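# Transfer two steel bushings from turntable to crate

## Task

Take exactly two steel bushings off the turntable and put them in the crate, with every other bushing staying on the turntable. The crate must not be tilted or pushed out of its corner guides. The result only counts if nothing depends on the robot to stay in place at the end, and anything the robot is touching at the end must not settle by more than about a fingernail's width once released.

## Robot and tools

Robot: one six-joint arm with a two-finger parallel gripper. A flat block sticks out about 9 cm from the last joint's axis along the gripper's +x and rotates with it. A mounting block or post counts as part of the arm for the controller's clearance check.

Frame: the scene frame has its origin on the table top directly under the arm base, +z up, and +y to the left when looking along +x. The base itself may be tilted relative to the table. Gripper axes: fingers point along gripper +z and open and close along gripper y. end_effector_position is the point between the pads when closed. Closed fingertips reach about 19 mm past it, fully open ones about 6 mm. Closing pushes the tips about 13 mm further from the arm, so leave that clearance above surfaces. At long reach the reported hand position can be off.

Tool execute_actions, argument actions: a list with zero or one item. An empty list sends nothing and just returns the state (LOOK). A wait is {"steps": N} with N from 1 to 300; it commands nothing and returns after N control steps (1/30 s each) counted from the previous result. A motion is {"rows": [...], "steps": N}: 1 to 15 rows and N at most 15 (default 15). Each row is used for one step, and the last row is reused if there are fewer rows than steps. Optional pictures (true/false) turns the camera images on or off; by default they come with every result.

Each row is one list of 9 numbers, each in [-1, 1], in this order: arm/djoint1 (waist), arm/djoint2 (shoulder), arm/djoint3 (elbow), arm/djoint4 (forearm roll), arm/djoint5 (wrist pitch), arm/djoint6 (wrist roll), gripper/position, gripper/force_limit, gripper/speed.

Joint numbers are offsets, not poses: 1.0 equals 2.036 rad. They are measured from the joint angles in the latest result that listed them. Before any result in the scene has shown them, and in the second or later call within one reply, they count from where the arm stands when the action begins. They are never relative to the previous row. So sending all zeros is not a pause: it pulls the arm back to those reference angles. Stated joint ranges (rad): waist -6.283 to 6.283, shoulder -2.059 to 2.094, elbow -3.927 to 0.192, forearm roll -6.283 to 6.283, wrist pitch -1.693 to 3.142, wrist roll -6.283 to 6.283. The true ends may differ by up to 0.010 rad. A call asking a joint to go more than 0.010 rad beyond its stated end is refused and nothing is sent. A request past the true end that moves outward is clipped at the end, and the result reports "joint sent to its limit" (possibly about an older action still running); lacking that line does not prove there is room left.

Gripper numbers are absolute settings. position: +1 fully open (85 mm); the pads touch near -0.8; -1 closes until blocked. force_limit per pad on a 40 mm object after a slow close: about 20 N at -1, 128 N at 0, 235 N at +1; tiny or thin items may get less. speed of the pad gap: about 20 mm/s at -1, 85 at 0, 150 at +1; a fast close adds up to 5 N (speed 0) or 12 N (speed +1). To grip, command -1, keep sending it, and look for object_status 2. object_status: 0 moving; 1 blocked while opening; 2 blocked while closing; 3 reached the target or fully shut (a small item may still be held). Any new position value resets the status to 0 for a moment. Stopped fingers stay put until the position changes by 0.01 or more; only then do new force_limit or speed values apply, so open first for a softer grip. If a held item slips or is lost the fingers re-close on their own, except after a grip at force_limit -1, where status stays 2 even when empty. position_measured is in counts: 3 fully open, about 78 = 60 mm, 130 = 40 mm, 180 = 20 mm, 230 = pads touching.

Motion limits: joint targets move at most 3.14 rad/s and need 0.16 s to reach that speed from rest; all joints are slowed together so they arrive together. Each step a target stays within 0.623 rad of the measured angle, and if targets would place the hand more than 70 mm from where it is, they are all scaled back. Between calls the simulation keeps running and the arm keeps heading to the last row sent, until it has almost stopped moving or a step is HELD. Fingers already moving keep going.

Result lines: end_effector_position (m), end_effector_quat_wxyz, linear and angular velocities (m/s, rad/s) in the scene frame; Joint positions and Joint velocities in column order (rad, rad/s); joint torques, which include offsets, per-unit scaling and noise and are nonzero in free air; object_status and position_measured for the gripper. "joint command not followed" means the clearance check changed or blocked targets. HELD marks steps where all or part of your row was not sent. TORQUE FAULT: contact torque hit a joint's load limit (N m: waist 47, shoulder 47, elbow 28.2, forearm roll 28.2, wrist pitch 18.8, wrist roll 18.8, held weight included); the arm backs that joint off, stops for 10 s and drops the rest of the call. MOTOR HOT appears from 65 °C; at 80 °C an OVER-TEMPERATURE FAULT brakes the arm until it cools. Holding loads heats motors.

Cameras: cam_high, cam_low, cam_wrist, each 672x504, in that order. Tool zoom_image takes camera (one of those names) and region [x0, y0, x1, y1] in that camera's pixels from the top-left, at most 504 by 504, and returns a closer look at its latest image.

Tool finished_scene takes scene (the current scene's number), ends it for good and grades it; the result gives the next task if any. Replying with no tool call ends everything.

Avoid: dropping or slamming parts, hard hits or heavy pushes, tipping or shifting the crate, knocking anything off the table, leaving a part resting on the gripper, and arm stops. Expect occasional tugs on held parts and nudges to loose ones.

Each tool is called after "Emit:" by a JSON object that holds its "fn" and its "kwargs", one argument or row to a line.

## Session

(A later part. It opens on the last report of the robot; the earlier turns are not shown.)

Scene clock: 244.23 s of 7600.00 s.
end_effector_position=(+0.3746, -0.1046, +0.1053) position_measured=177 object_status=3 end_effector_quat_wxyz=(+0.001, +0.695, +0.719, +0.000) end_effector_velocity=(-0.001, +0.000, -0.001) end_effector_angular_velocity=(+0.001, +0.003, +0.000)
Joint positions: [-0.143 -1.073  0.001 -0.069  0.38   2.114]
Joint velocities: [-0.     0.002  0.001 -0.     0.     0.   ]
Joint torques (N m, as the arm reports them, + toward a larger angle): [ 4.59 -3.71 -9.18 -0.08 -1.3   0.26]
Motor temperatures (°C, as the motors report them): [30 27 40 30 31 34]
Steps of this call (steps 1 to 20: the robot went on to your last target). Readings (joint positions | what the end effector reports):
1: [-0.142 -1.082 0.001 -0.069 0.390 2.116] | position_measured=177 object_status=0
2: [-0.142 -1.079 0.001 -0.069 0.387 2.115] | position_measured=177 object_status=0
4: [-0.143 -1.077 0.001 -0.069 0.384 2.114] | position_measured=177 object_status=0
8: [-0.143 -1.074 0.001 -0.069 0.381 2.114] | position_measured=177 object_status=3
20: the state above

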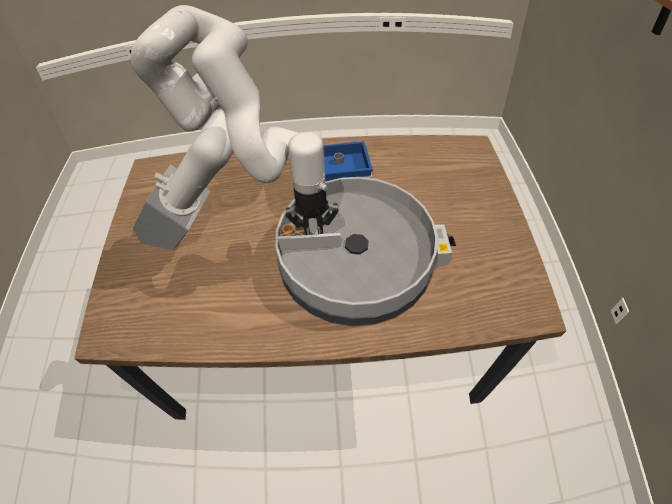

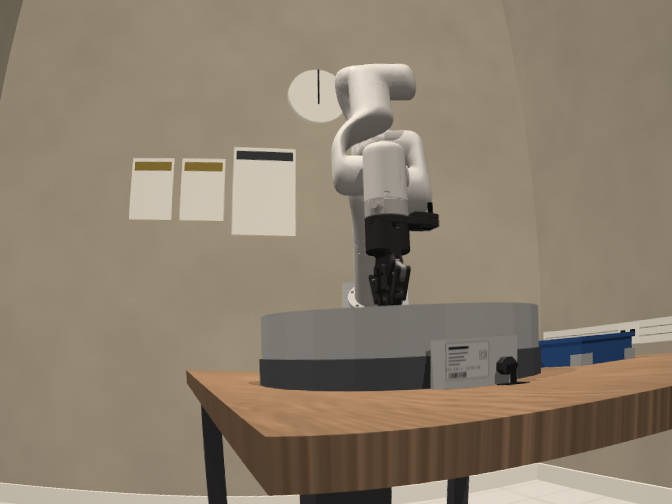

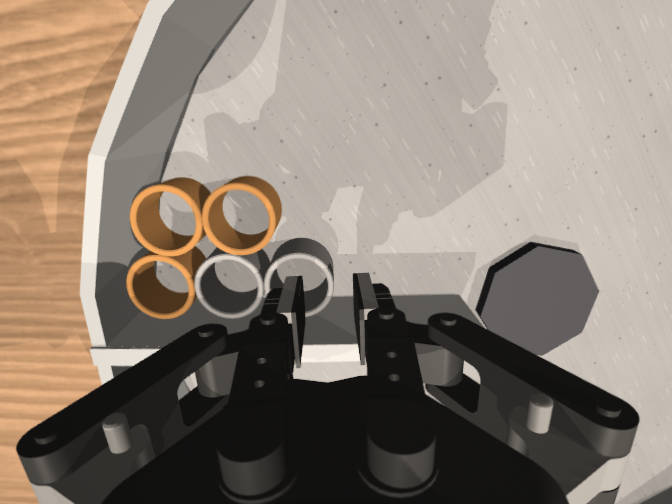

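Emit:
{"fn": "execute_actions", "kwargs": {
  "actions": [
    {"rows":[[0,0.036,0,0,-0.041,0,-0.38,-0.6,0]]}
  ]
}}

Emit:
{"fn": "zoom_image", "kwargs": {
  "camera": "cam_wrist",
  "region": [200,200,460,400]
}}

Scene clock: 254.40 s of 7600.00 s.
end_effector_position=(+0.3770, -0.1034, +0.0959) position_measured=177 object_status=3 end_effector_quat_wxyz=(+0.004, +0.694, +0.720, +0.005) end_effector_velocity=(+0.000, +0.000, -0.001) end_effector_angular_velocity=(+0.001, -0.002, -0.001)
Joint positions: [-0.143 -1.     0.001 -0.069  0.298  2.114]
Joint velocities: [ 0.     0.006  0.001  0.002 -0.009 -0.   ]
Joint torques (N m, as the arm reports them, + toward a larger angle): [ 4.53 -4.03 -8.43 -0.14 -1.39  0.32]
Motor temperatures (°C, as the motors report them): [29 27 39 30 31 34]
Steps of this call (steps 1 to 15: the robot went on to your last target; steps 16 to 290: nothing new was sent; steps 291 to 305: all 15 steps of this action). Readings (joint positions | what the end effector reports):
291: [-0.143 -1.072 0.001 -0.069 0.380 2.114] | position_measured=177 object_status=3
292: [-0.143 -1.069 0.001 -0.069 0.376 2.114] | position_measured=177 object_status=3
294: [-0.143 -1.042 0.001 -0.069 0.344 2.114] | position_measured=177 object_status=3
298: [-0.143 -1.007 0.002 -0.069 0.307 2.114] | position_measured=177 object_status=3
305: the state above

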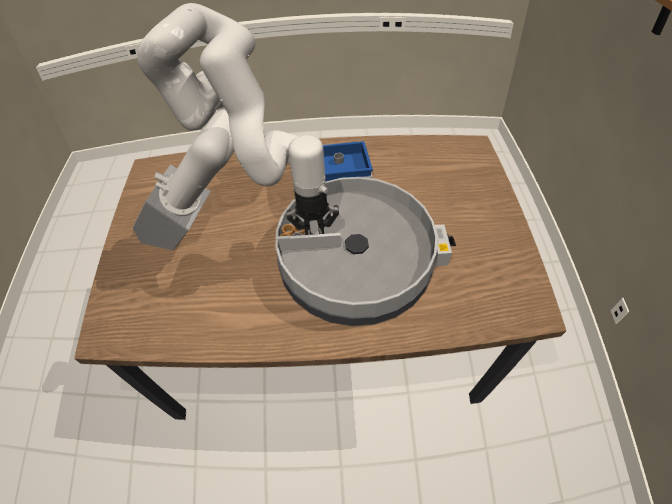

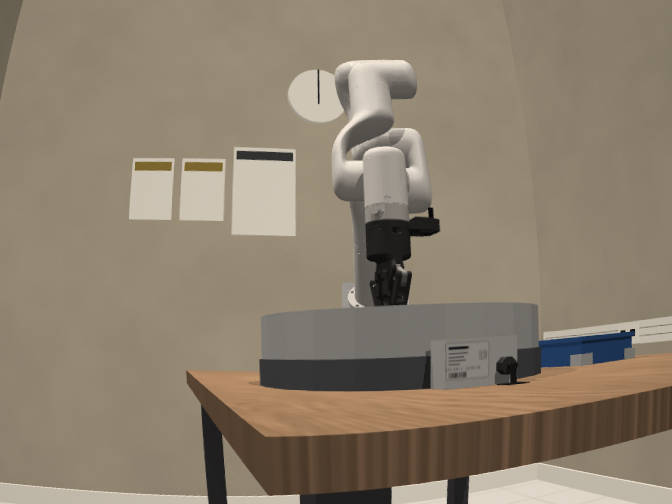

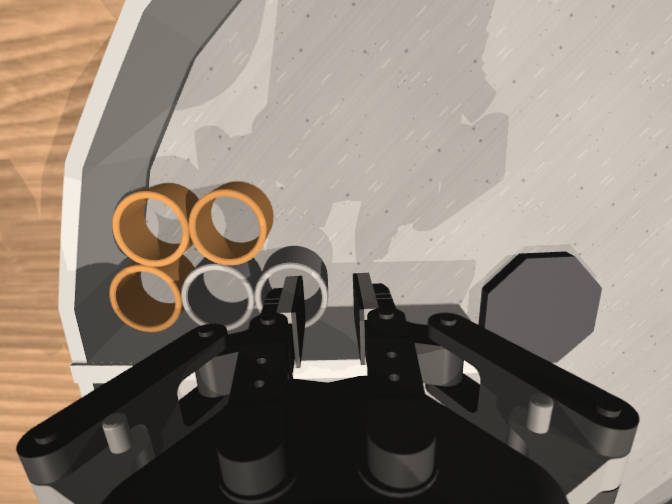

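Region (200, 200, 460, 400) of cam_wrist's 672x504 image, scaled by 1.938, with more detail than that image has; it fills the top 388 rows of this view, and the rest is white.

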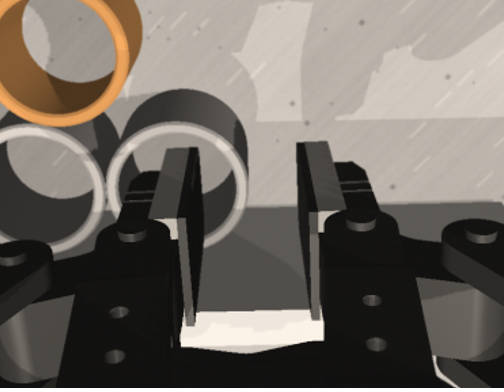

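Looks aligned; descend 8 mm straight.

Emit:
{"fn": "execute_actions", "kwargs": {
  "actions": [
    {"rows":[[-0.002,0.03,0,0,-0.032,0,-0.38,-0.6,0]]}
  ]
}}

Emit:
{"fn": "zoom_image", "kwargs": {
  "camera": "cam_wrist",
  "region": [200,200,460,400]
}}

Scene clock: 258.43 s of 7600.00 s.
end_effector_position=(+0.3769, -0.1034, +0.0876) position_measured=177 object_status=3 end_effector_quat_wxyz=(+0.005, +0.695, +0.719, +0.007) end_effector_velocity=(-0.001, +0.000, -0.001) end_effector_angular_velocity=(+0.000, +0.001, +0.001)
Joint positions: [-0.147 -0.94   0.001 -0.069  0.233  2.114]
Joint velocities: [-0.     0.005  0.001 -0.001 -0.005 -0.   ]
Joint torques (N m, as the arm reports them, + toward a larger angle): [ 4.52 -4.67 -7.64 -0.1  -1.35  0.36]
Motor temperatures (°C, as the motors report them): [29 27 39 30 31 34]
Steps of this call (steps 1 to 15: the robot went on to your last target; steps 16 to 106: nothing new was sent; steps 107 to 121: all 15 steps of this action). Readings (joint positions | what the end effector reports):
107: [-0.143 -0.999 0.001 -0.069 0.297 2.114] | position_measured=177 object_status=3
108: [-0.144 -0.996 0.001 -0.069 0.292 2.114] | position_measured=177 object_status=3
110: [-0.145 -0.971 0.001 -0.069 0.266 2.114] | position_measured=177 object_status=3
114: [-0.147 -0.945 0.002 -0.069 0.240 2.114] | position_measured=177 object_status=3
121: the state above

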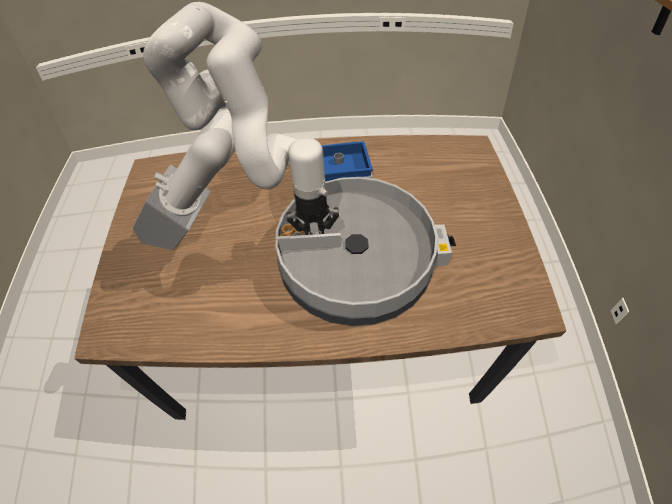

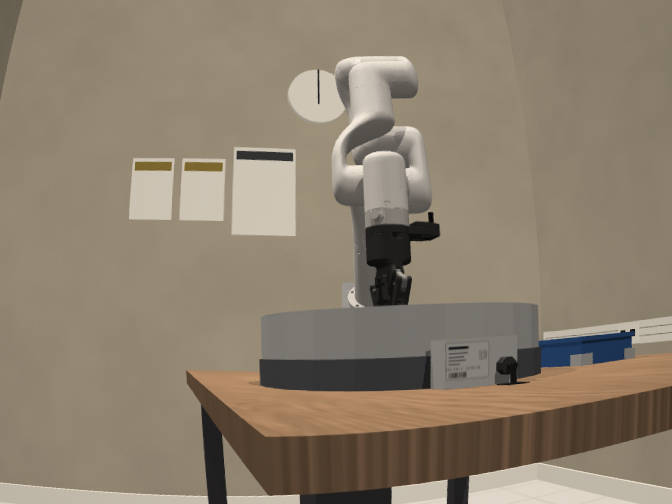

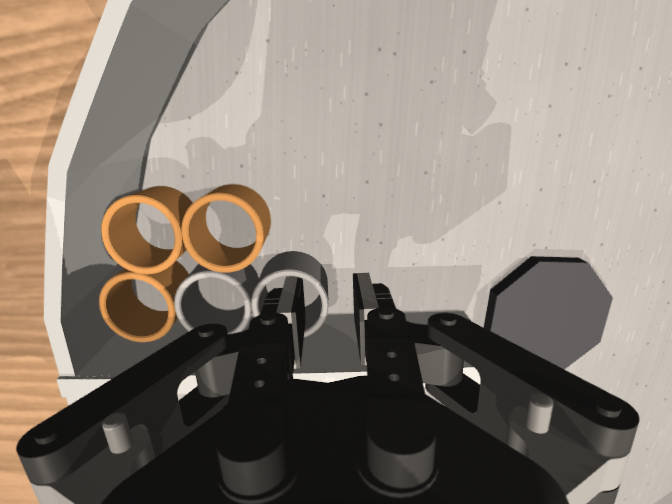

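Region (200, 200, 460, 400) of cam_wrist's 672x504 image, scaled by 1.938, with more detail than that image has; it fills the top 388 rows of this view, and the rest is white.

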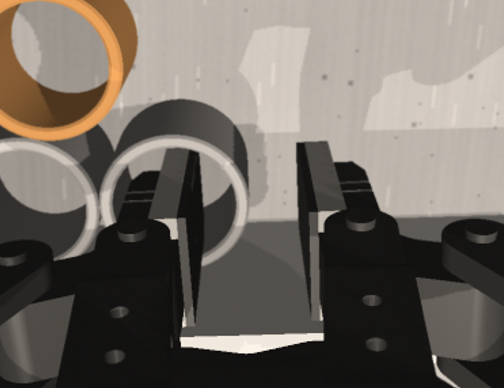

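Inside. Deeper, then close.

Emit:
{"fn": "execute_actions", "kwargs": {
  "actions": [
    {"rows":[[-0.003,0.05,0,0,-0.056,0,-0.38,-0.6,0]]}
  ],
  "pictures": false
}}

Emit:
{"fn": "execute_actions", "kwargs": {
  "actions": [
    {"rows":[[0,0,0,0,0,0,-1,-0.7,-0.7]]}
  ]
}}

Scene clock: 265.00 s of 7600.00 s.
end_effector_position=(+0.3771, -0.1032, +0.0746) position_measured=177 object_status=3 end_effector_quat_wxyz=(+0.010, +0.696, +0.718, +0.011) end_effector_velocity=(+0.001, -0.000, -0.001) end_effector_angular_velocity=(-0.001, -0.004, -0.000)
Joint positions: [-0.153 -0.839  0.001 -0.069  0.12   2.114]
Joint velocities: [-0.001  0.008  0.    -0.    -0.013  0.   ]
Joint torques (N m, as the arm reports them, + toward a larger angle): [ 4.73 -5.31 -6.48 -0.08 -1.54  0.33]
Motor temperatures (°C, as the motors report them): [29 27 39 30 31 34]
Steps of this call (steps 1 to 15: the robot went on to your last target; steps 16 to 182: nothing new was sent; steps 183 to 197: all 15 steps of this action). Readings (joint positions | what the end effector reports):
183: [-0.147 -0.939 0.001 -0.069 0.232 2.114] | position_measured=177 object_status=3
184: [-0.148 -0.936 0.001 -0.069 0.228 2.114] | position_measured=177 object_status=3
186: [-0.149 -0.904 0.000 -0.069 0.191 2.114] | position_measured=177 object_status=3
190: [-0.153 -0.850 0.002 -0.069 0.135 2.114] | position_measured=177 object_status=3
197: the state above

Scene clock: 265.50 s of 7600.00 s.
end_effector_position=(+0.3774, -0.1033, +0.0748) position_measured=210 object_status=0 end_effector_quat_wxyz=(+0.010, +0.696, +0.718, +0.011) end_effector_velocity=(-0.001, +0.000, -0.000) end_effector_angular_velocity=(+0.000, +0.002, +0.000)
Joint positions: [-0.153 -0.84   0.001 -0.069  0.12   2.114]
Joint velocities: [-0.     0.001  0.001 -0.    -0.001  0.   ]
Joint torques (N m, as the arm reports them, + toward a larger angle): [ 4.72 -4.61 -6.13  0.01 -1.5   0.4 ]
Motor temperatures (°C, as the motors report them): [29 27 39 30 31 34]
Steps of this call (steps 1 to 15: all 15 steps of this action). Readings (joint positions | what the end effector reports):
1: [-0.153 -0.839 0.001 -0.069 0.120 2.114] | position_measured=177 object_status=0
2: [-0.153 -0.839 0.001 -0.069 0.120 2.114] | position_measured=177 object_status=0
4: [-0.153 -0.839 0.001 -0.069 0.120 2.114] | position_measured=182 object_status=0
8: [-0.153 -0.839 0.001 -0.069 0.120 2.114] | position_measured=195 object_status=0
15: the state above

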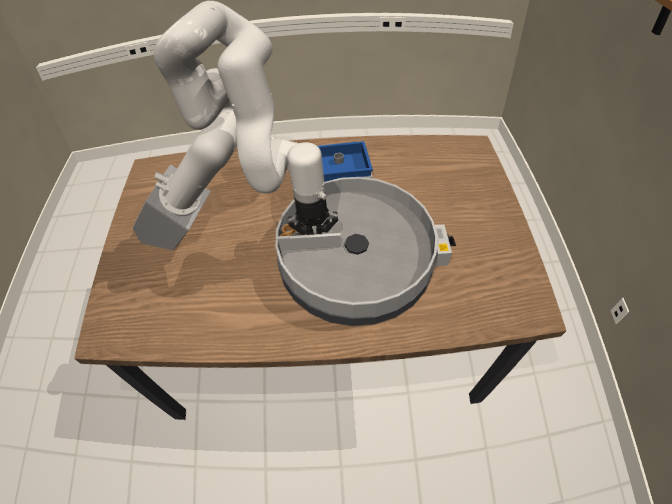

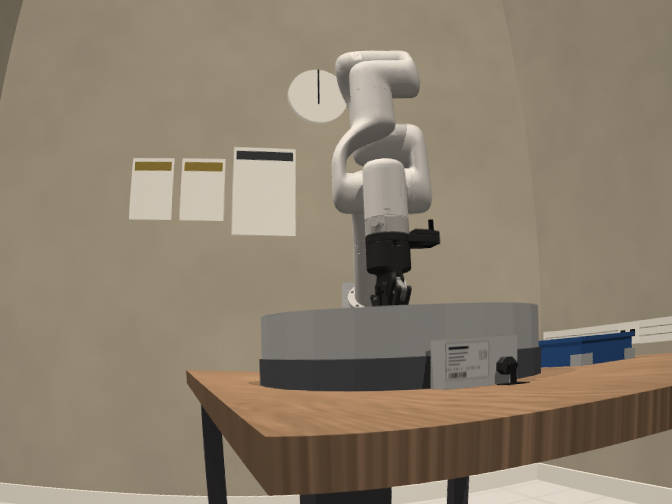

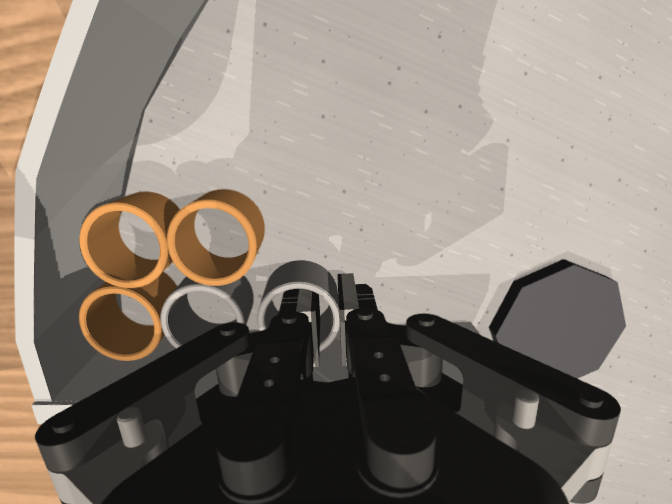

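Emit:
{"fn": "execute_actions", "kwargs": {
  "actions": [
    {"rows":[[0.07,-0.344,-0.02,-0.04,0.37,0.05,-1,-0.7,-0.7]]}
  ],
  "pictures": false
}}

Emit:
{"fn": "execute_actions", "kwargs": {
  "actions": [
    {"steps":15}
  ],
  "pictures": false
}}

Emit:
{"fn": "execute_actions", "kwargs": {
  "actions": [
    {"rows":[[0.443,0.536,-0.342,-0.294,0.045,0.63,-1,-0.7,-0.7]]}
  ],
  "pictures": false
}}

Emit:
{"fn": "execute_actions", "kwargs": {
  "actions": [
    {"steps":35}
  ],
  "pictures": false
}}

Emit:
{"fn": "execute_actions", "kwargs": {
  "actions": [
    {"rows":[[-0.1,0.212,-0.036,-0.149,-0.176,0.126,-1,-0.7,-0.7]]}
  ],
  "pictures": false
}}

Emit:
{"fn": "execute_actions", "kwargs": {
  "actions": [
    {"steps":25}
  ]
}}

Scene clock: 289.63 s of 7600.00 s.
end_effector_position=(+0.3832, -0.0899, +0.1792) position_measured=210 object_status=2 end_effector_quat_wxyz=(+0.016, +0.683, +0.730, +0.009) end_effector_velocity=(-0.054, +0.002, +0.078) end_effector_angular_velocity=(-0.026, +0.078, -0.019)
Joint positions: [-0.02  -1.492 -0.038 -0.144  0.815  2.208]
Joint velocities: [ 0.109 -0.567 -0.019 -0.063  0.671  0.082]
Joint torques (N m, as the arm reports them, + toward a larger angle): [  2.74   5.48 -11.86   0.25  -1.83   0.32]
Motor temperatures (°C, as the motors report them): [29 27 37 30 31 34]
Steps of this call (steps 1 to 15: the robot went on to your last target; steps 16 to 709: nothing new was sent; steps 710 to 724: all 15 steps of this action). Readings (joint positions | what the end effector reports):
710: [-0.153 -0.839 0.001 -0.069 0.121 2.114] | position_measured=210 object_status=2
711: [-0.153 -0.843 0.001 -0.069 0.125 2.114] | position_measured=210 object_status=2
713: [-0.144 -0.882 0.002 -0.074 0.170 2.121] | position_measured=210 object_status=2
717: [-0.092 -1.121 -0.016 -0.104 0.409 2.158] | position_measured=210 object_status=2
724: the state above

Scene clock: 290.13 s of 7600.00 s.
end_effector_position=(+0.3778, -0.0898, +0.1854) position_measured=210 object_status=2 end_effector_quat_wxyz=(+0.013, +0.684, +0.730, +0.005) end_effector_velocity=(+0.001, -0.000, +0.002) end_effector_angular_velocity=(-0.000, -0.004, -0.000)
Joint positions: [-0.011 -1.539 -0.04  -0.15   0.873  2.215]
Joint velocities: [ 0.001 -0.006 -0.001 -0.     0.003  0.001]
Joint torques (N m, as the arm reports them, + toward a larger angle): [  3.91  -0.21 -13.66  -0.17  -1.45   0.28]
Motor temperatures (°C, as the motors report them): [29 27 37 30 31 34]
Steps of this call (steps 1 to 15: the robot went on to your last target). Readings (joint positions | what the end effector reports):
1: [-0.017 -1.507 -0.038 -0.146 0.833 2.210] | position_measured=210 object_status=2
2: [-0.015 -1.517 -0.038 -0.147 0.846 2.212] | position_measured=210 object_status=2
4: [-0.013 -1.528 -0.038 -0.149 0.860 2.214] | position_measured=210 object_status=2
8: [-0.012 -1.536 -0.039 -0.150 0.870 2.215] | position_measured=210 object_status=2
15: the state above

Scene clock: 290.63 s of 7600.00 s.
end_effector_position=(+0.4847, -0.0050, +0.2353) position_measured=210 object_status=2 end_effector_quat_wxyz=(+0.016, +0.641, +0.767, +0.019) end_effector_velocity=(+0.134, +0.339, -0.040) end_effector_angular_velocity=(+0.103, +0.187, +0.078)
Joint positions: [ 0.468 -1.049 -0.449 -0.506  0.927  2.707]
Joint velocities: [ 1.071  1.329 -0.722 -0.61   0.094  1.324]
Joint torques (N m, as the arm reports them, + toward a larger angle): [  3.12  -4.73 -10.52  -0.31  -1.07   0.6 ]
Motor temperatures (°C, as the motors report them): [29 27 37 30 31 34]
Steps of this call (steps 1 to 15: all 15 steps of this action). Readings (joint positions | what the end effector reports):
1: [-0.011 -1.539 -0.040 -0.150 0.873 2.216] | position_measured=210 object_status=2
2: [-0.007 -1.536 -0.043 -0.154 0.874 2.220] | position_measured=210 object_status=2
4: [0.033 -1.495 -0.081 -0.194 0.882 2.262] | position_measured=210 object_status=2
8: [0.190 -1.338 -0.241 -0.332 0.901 2.418] | position_measured=210 object_status=2
15: the state above

Scene clock: 291.80 s of 7600.00 s.
end_effector_position=(+0.4942, +0.1740, +0.1990) position_measured=210 object_status=2 end_effector_quat_wxyz=(-0.001, +0.706, +0.708, -0.002) end_effector_velocity=(-0.000, +0.000, -0.000) end_effector_angular_velocity=(-0.000, -0.001, +0.001)
Joint positions: [ 0.891 -0.448 -0.736 -0.748  0.965  3.498]
Joint velocities: [ 0.001  0.001 -0.    -0.001 -0.     0.001]
Joint torques (N m, as the arm reports them, + toward a larger angle): [ 11.66 -10.24 -10.6   -0.13  -1.33   0.35]
Motor temperatures (°C, as the motors report them): [29 27 37 30 31 34]
Steps of this call (steps 1 to 35: the robot went on to your last target). Readings (joint positions | what the end effector reports):
1: [0.503 -1.004 -0.473 -0.526 0.930 2.752] | position_measured=210 object_status=2
2: [0.536 -0.959 -0.495 -0.544 0.933 2.798] | position_measured=210 object_status=2
4: [0.596 -0.871 -0.535 -0.579 0.939 2.894] | position_measured=210 object_status=2
8: [0.705 -0.713 -0.609 -0.642 0.949 3.111] | position_measured=210 object_status=2
35: the state above

Scene clock: 292.30 s of 7600.00 s.
end_effector_position=(+0.4925, +0.2041, +0.0585) position_measured=210 object_status=2 end_effector_quat_wxyz=(+0.008, +0.706, +0.708, -0.003) end_effector_velocity=(-0.044, +0.020, -0.126) end_effector_angular_velocity=(+0.048, +0.066, +0.015)
Joint positions: [ 0.7   -0.043 -0.801 -1.03   0.633  3.736]
Joint velocities: [-0.16   0.341 -0.045 -0.244 -0.289  0.209]
Joint torques (N m, as the arm reports them, + toward a larger angle): [ 18.65 -22.37 -10.62   0.36  -1.66   0.27]
Motor temperatures (°C, as the motors report them): [29 27 37 30 31 34]
Steps of this call (steps 1 to 15: all 15 steps of this action). Readings (joint positions | what the end effector reports):
1: [0.891 -0.448 -0.736 -0.749 0.965 3.498] | position_measured=210 object_status=2
2: [0.889 -0.445 -0.737 -0.751 0.961 3.501] | position_measured=210 object_status=2
4: [0.870 -0.407 -0.747 -0.781 0.925 3.526] | position_measured=210 object_status=2
8: [0.798 -0.251 -0.769 -0.886 0.802 3.614] | position_measured=210 object_status=2
15: the state above

Scene clock: 293.13 s of 7600.00 s.
end_effector_position=(+0.4922, +0.2071, +0.0500) position_measured=210 object_status=2 end_effector_quat_wxyz=(+0.005, +0.707, +0.707, +0.000) end_effector_velocity=(-0.001, +0.000, -0.001) end_effector_angular_velocity=(-0.001, +0.003, +0.002)
Joint positions: [ 0.687 -0.017 -0.809 -1.052  0.607  3.754]
Joint velocities: [-0.     0.002  0.001 -0.    -0.001  0.   ]
Joint torques (N m, as the arm reports them, + toward a larger angle): [ 15.28 -14.87  -7.15  -0.06  -1.37   0.33]
Motor temperatures (°C, as the motors report them): [29 27 37 30 31 34]
Steps of this call (steps 1 to 25: the robot went on to your last target). Readings (joint positions | what the end effector reports):
1: [0.696 -0.034 -0.802 -1.037 0.625 3.742] | position_measured=210 object_status=2
2: [0.693 -0.029 -0.805 -1.041 0.619 3.745] | position_measured=210 object_status=2
4: [0.690 -0.024 -0.808 -1.047 0.612 3.750] | position_measured=210 object_status=2
8: [0.688 -0.020 -0.810 -1.050 0.608 3.753] | position_measured=210 object_status=2
25: the state above

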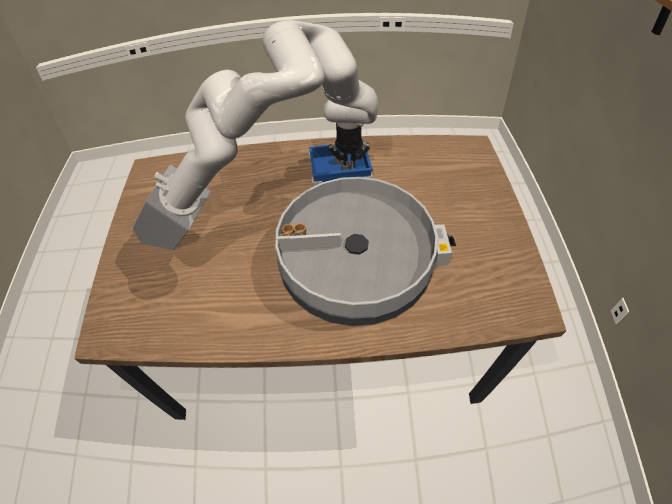

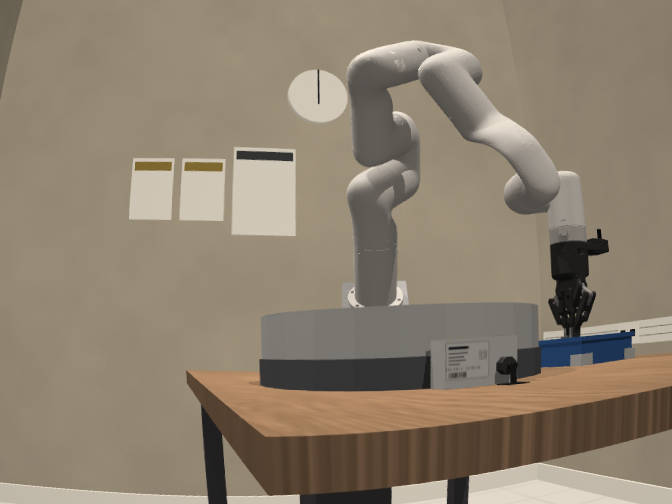

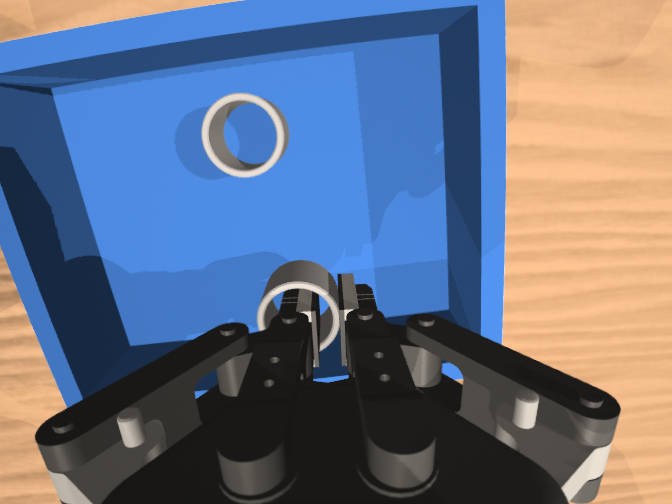

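Emit:
{"fn": "execute_actions", "kwargs": {
  "actions": [
    {"rows":[[-0.003,0.024,-0.002,-0.006,-0.007,0.005,-1,-0.7,-0.7]]}
  ],
  "pictures": false
}}

Emit:
{"fn": "execute_actions", "kwargs": {
  "actions": [
    {"rows":[[0,0,0,0,0,0,-0.48,-0.7,-0.7]]}
  ]
}}

Emit:
{"fn": "execute_actions", "kwargs": {
  "actions": [
    {"rows":[[0.03,-0.05,0.011,0.04,0.05,-0.036,-0.48,-0.7,-0.7]]}
  ]
}}

Scene clock: 300.40 s of 7600.00 s.
end_effector_position=(+0.4783, +0.2101, +0.0336) position_measured=210 object_status=2 end_effector_quat_wxyz=(-0.002, +0.701, +0.713, -0.012) end_effector_velocity=(-0.004, -0.000, -0.003) end_effector_angular_velocity=(-0.003, +0.006, +0.005)
Joint positions: [ 0.681  0.031 -0.813 -1.064  0.592  3.764]
Joint velocities: [-0.     0.005  0.004 -0.002 -0.001  0.001]
Joint torques (N m, as the arm reports them, + toward a larger angle): [ 15.42 -15.27  -6.57   0.    -1.29   0.34]
Motor temperatures (°C, as the motors report them): [29 27 37 30 31 34]
Steps of this call (steps 1 to 15: the robot went on to your last target; steps 16 to 203: nothing new was sent; steps 204 to 218: all 15 steps of this action). Readings (joint positions | what the end effector reports):
204: [0.687 -0.016 -0.809 -1.052 0.607 3.754] | position_measured=210 object_status=2
205: [0.687 -0.013 -0.810 -1.053 0.605 3.755] | position_measured=210 object_status=2
207: [0.684 0.007 -0.813 -1.058 0.599 3.759] | position_measured=210 object_status=2
211: [0.681 0.029 -0.811 -1.063 0.594 3.763] | position_measured=210 object_status=2
218: the state above

Scene clock: 300.90 s of 7600.00 s.
end_effector_position=(+0.4783, +0.2101, +0.0336) position_measured=190 object_status=0 end_effector_quat_wxyz=(-0.002, +0.701, +0.713, -0.012) end_effector_velocity=(-0.000, -0.000, -0.000) end_effector_angular_velocity=(-0.000, +0.000, +0.001)
Joint positions: [ 0.681  0.031 -0.813 -1.064  0.592  3.764]
Joint velocities: [-0.     0.     0.001 -0.001 -0.001  0.   ]
Joint torques (N m, as the arm reports them, + toward a larger angle): [ 15.35 -14.89  -6.43  -0.13  -1.35   0.42]
Motor temperatures (°C, as the motors report them): [29 27 37 30 31 34]
Steps of this call (steps 1 to 15: all 15 steps of this action). Readings (joint positions | what the end effector reports):
1: [0.681 0.032 -0.813 -1.064 0.592 3.764] | position_measured=210 object_status=0
2: [0.681 0.032 -0.813 -1.064 0.592 3.764] | position_measured=210 object_status=0
4: [0.681 0.031 -0.813 -1.064 0.592 3.764] | position_measured=206 object_status=0
8: [0.681 0.031 -0.814 -1.064 0.592 3.764] | position_measured=193 object_status=0
15: the state above

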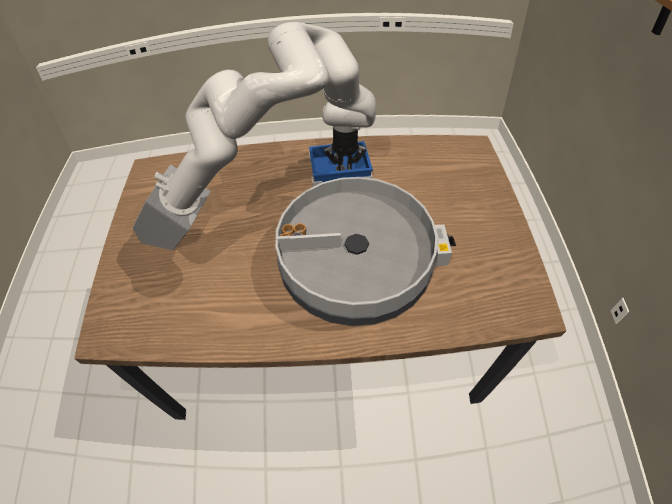

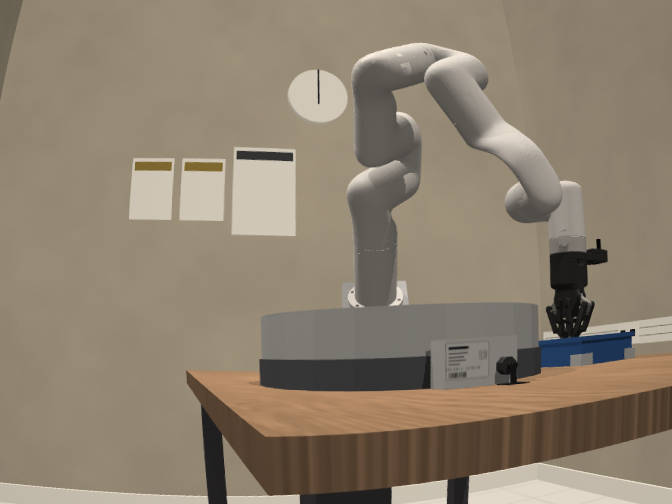

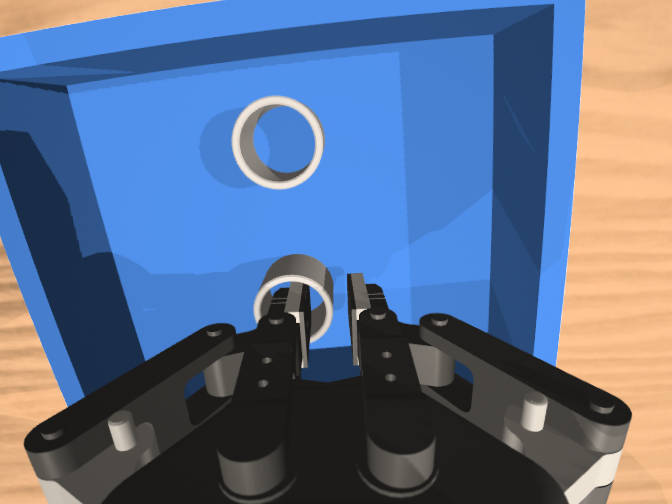

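Scene clock: 301.40 s of 7600.00 s.
end_effector_position=(+0.4831, +0.2050, +0.0703) position_measured=190 object_status=3 end_effector_quat_wxyz=(+0.009, +0.695, +0.719, -0.018) end_effector_velocity=(+0.003, -0.000, +0.005) end_effector_angular_velocity=(+0.000, -0.003, -0.004)
Joint positions: [ 0.741 -0.069 -0.791 -0.983  0.693  3.692]
Joint velocities: [ 0.006 -0.012 -0.003  0.011  0.011 -0.008]
Joint torques (N m, as the arm reports them, + toward a larger angle): [ 14.69 -14.33  -7.46  -0.21  -1.45   0.26]
Motor temperatures (°C, as the motors report them): [29 27 37 30 31 34]
Steps of this call (steps 1 to 15: all 15 steps of this action). Readings (joint positions | what the end effector reports):
1: [0.681 0.031 -0.813 -1.064 0.593 3.764] | position_measured=190 object_status=0
2: [0.683 0.028 -0.812 -1.060 0.597 3.761] | position_measured=190 object_status=0
4: [0.703 -0.004 -0.802 -1.033 0.633 3.736] | position_measured=190 object_status=3
8: [0.735 -0.060 -0.797 -0.993 0.680 3.701] | position_measured=190 object_status=3
15: the state above

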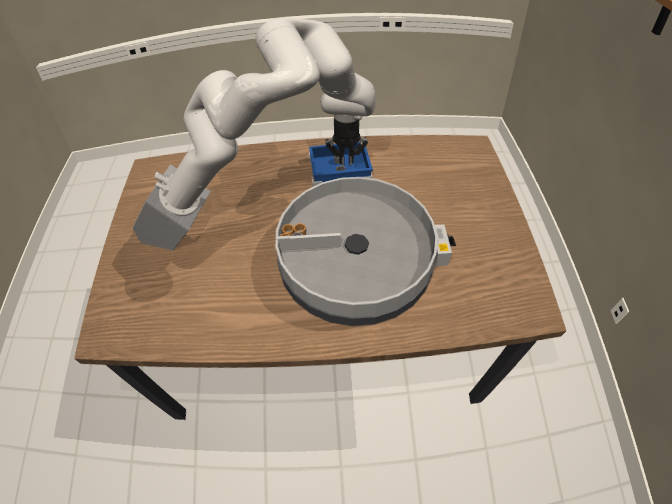

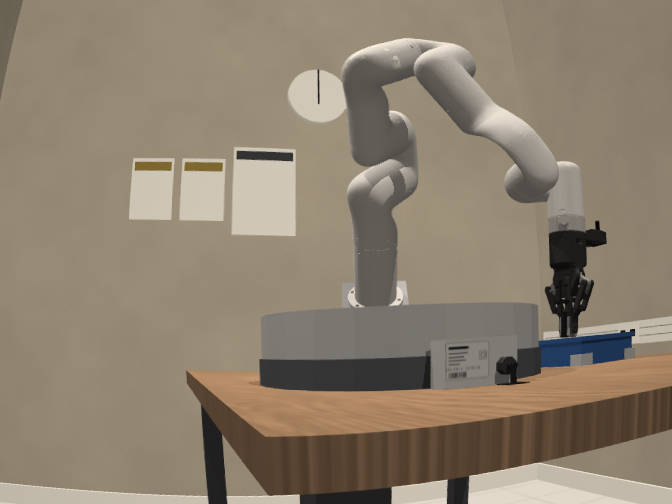

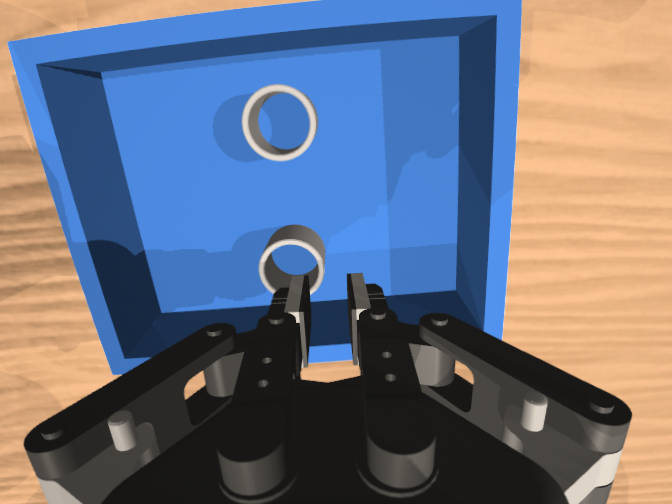

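Emit:
{"fn": "finished_scene", "kwargs": {
  "scene": 1
}}

The scene is finished: the task was done.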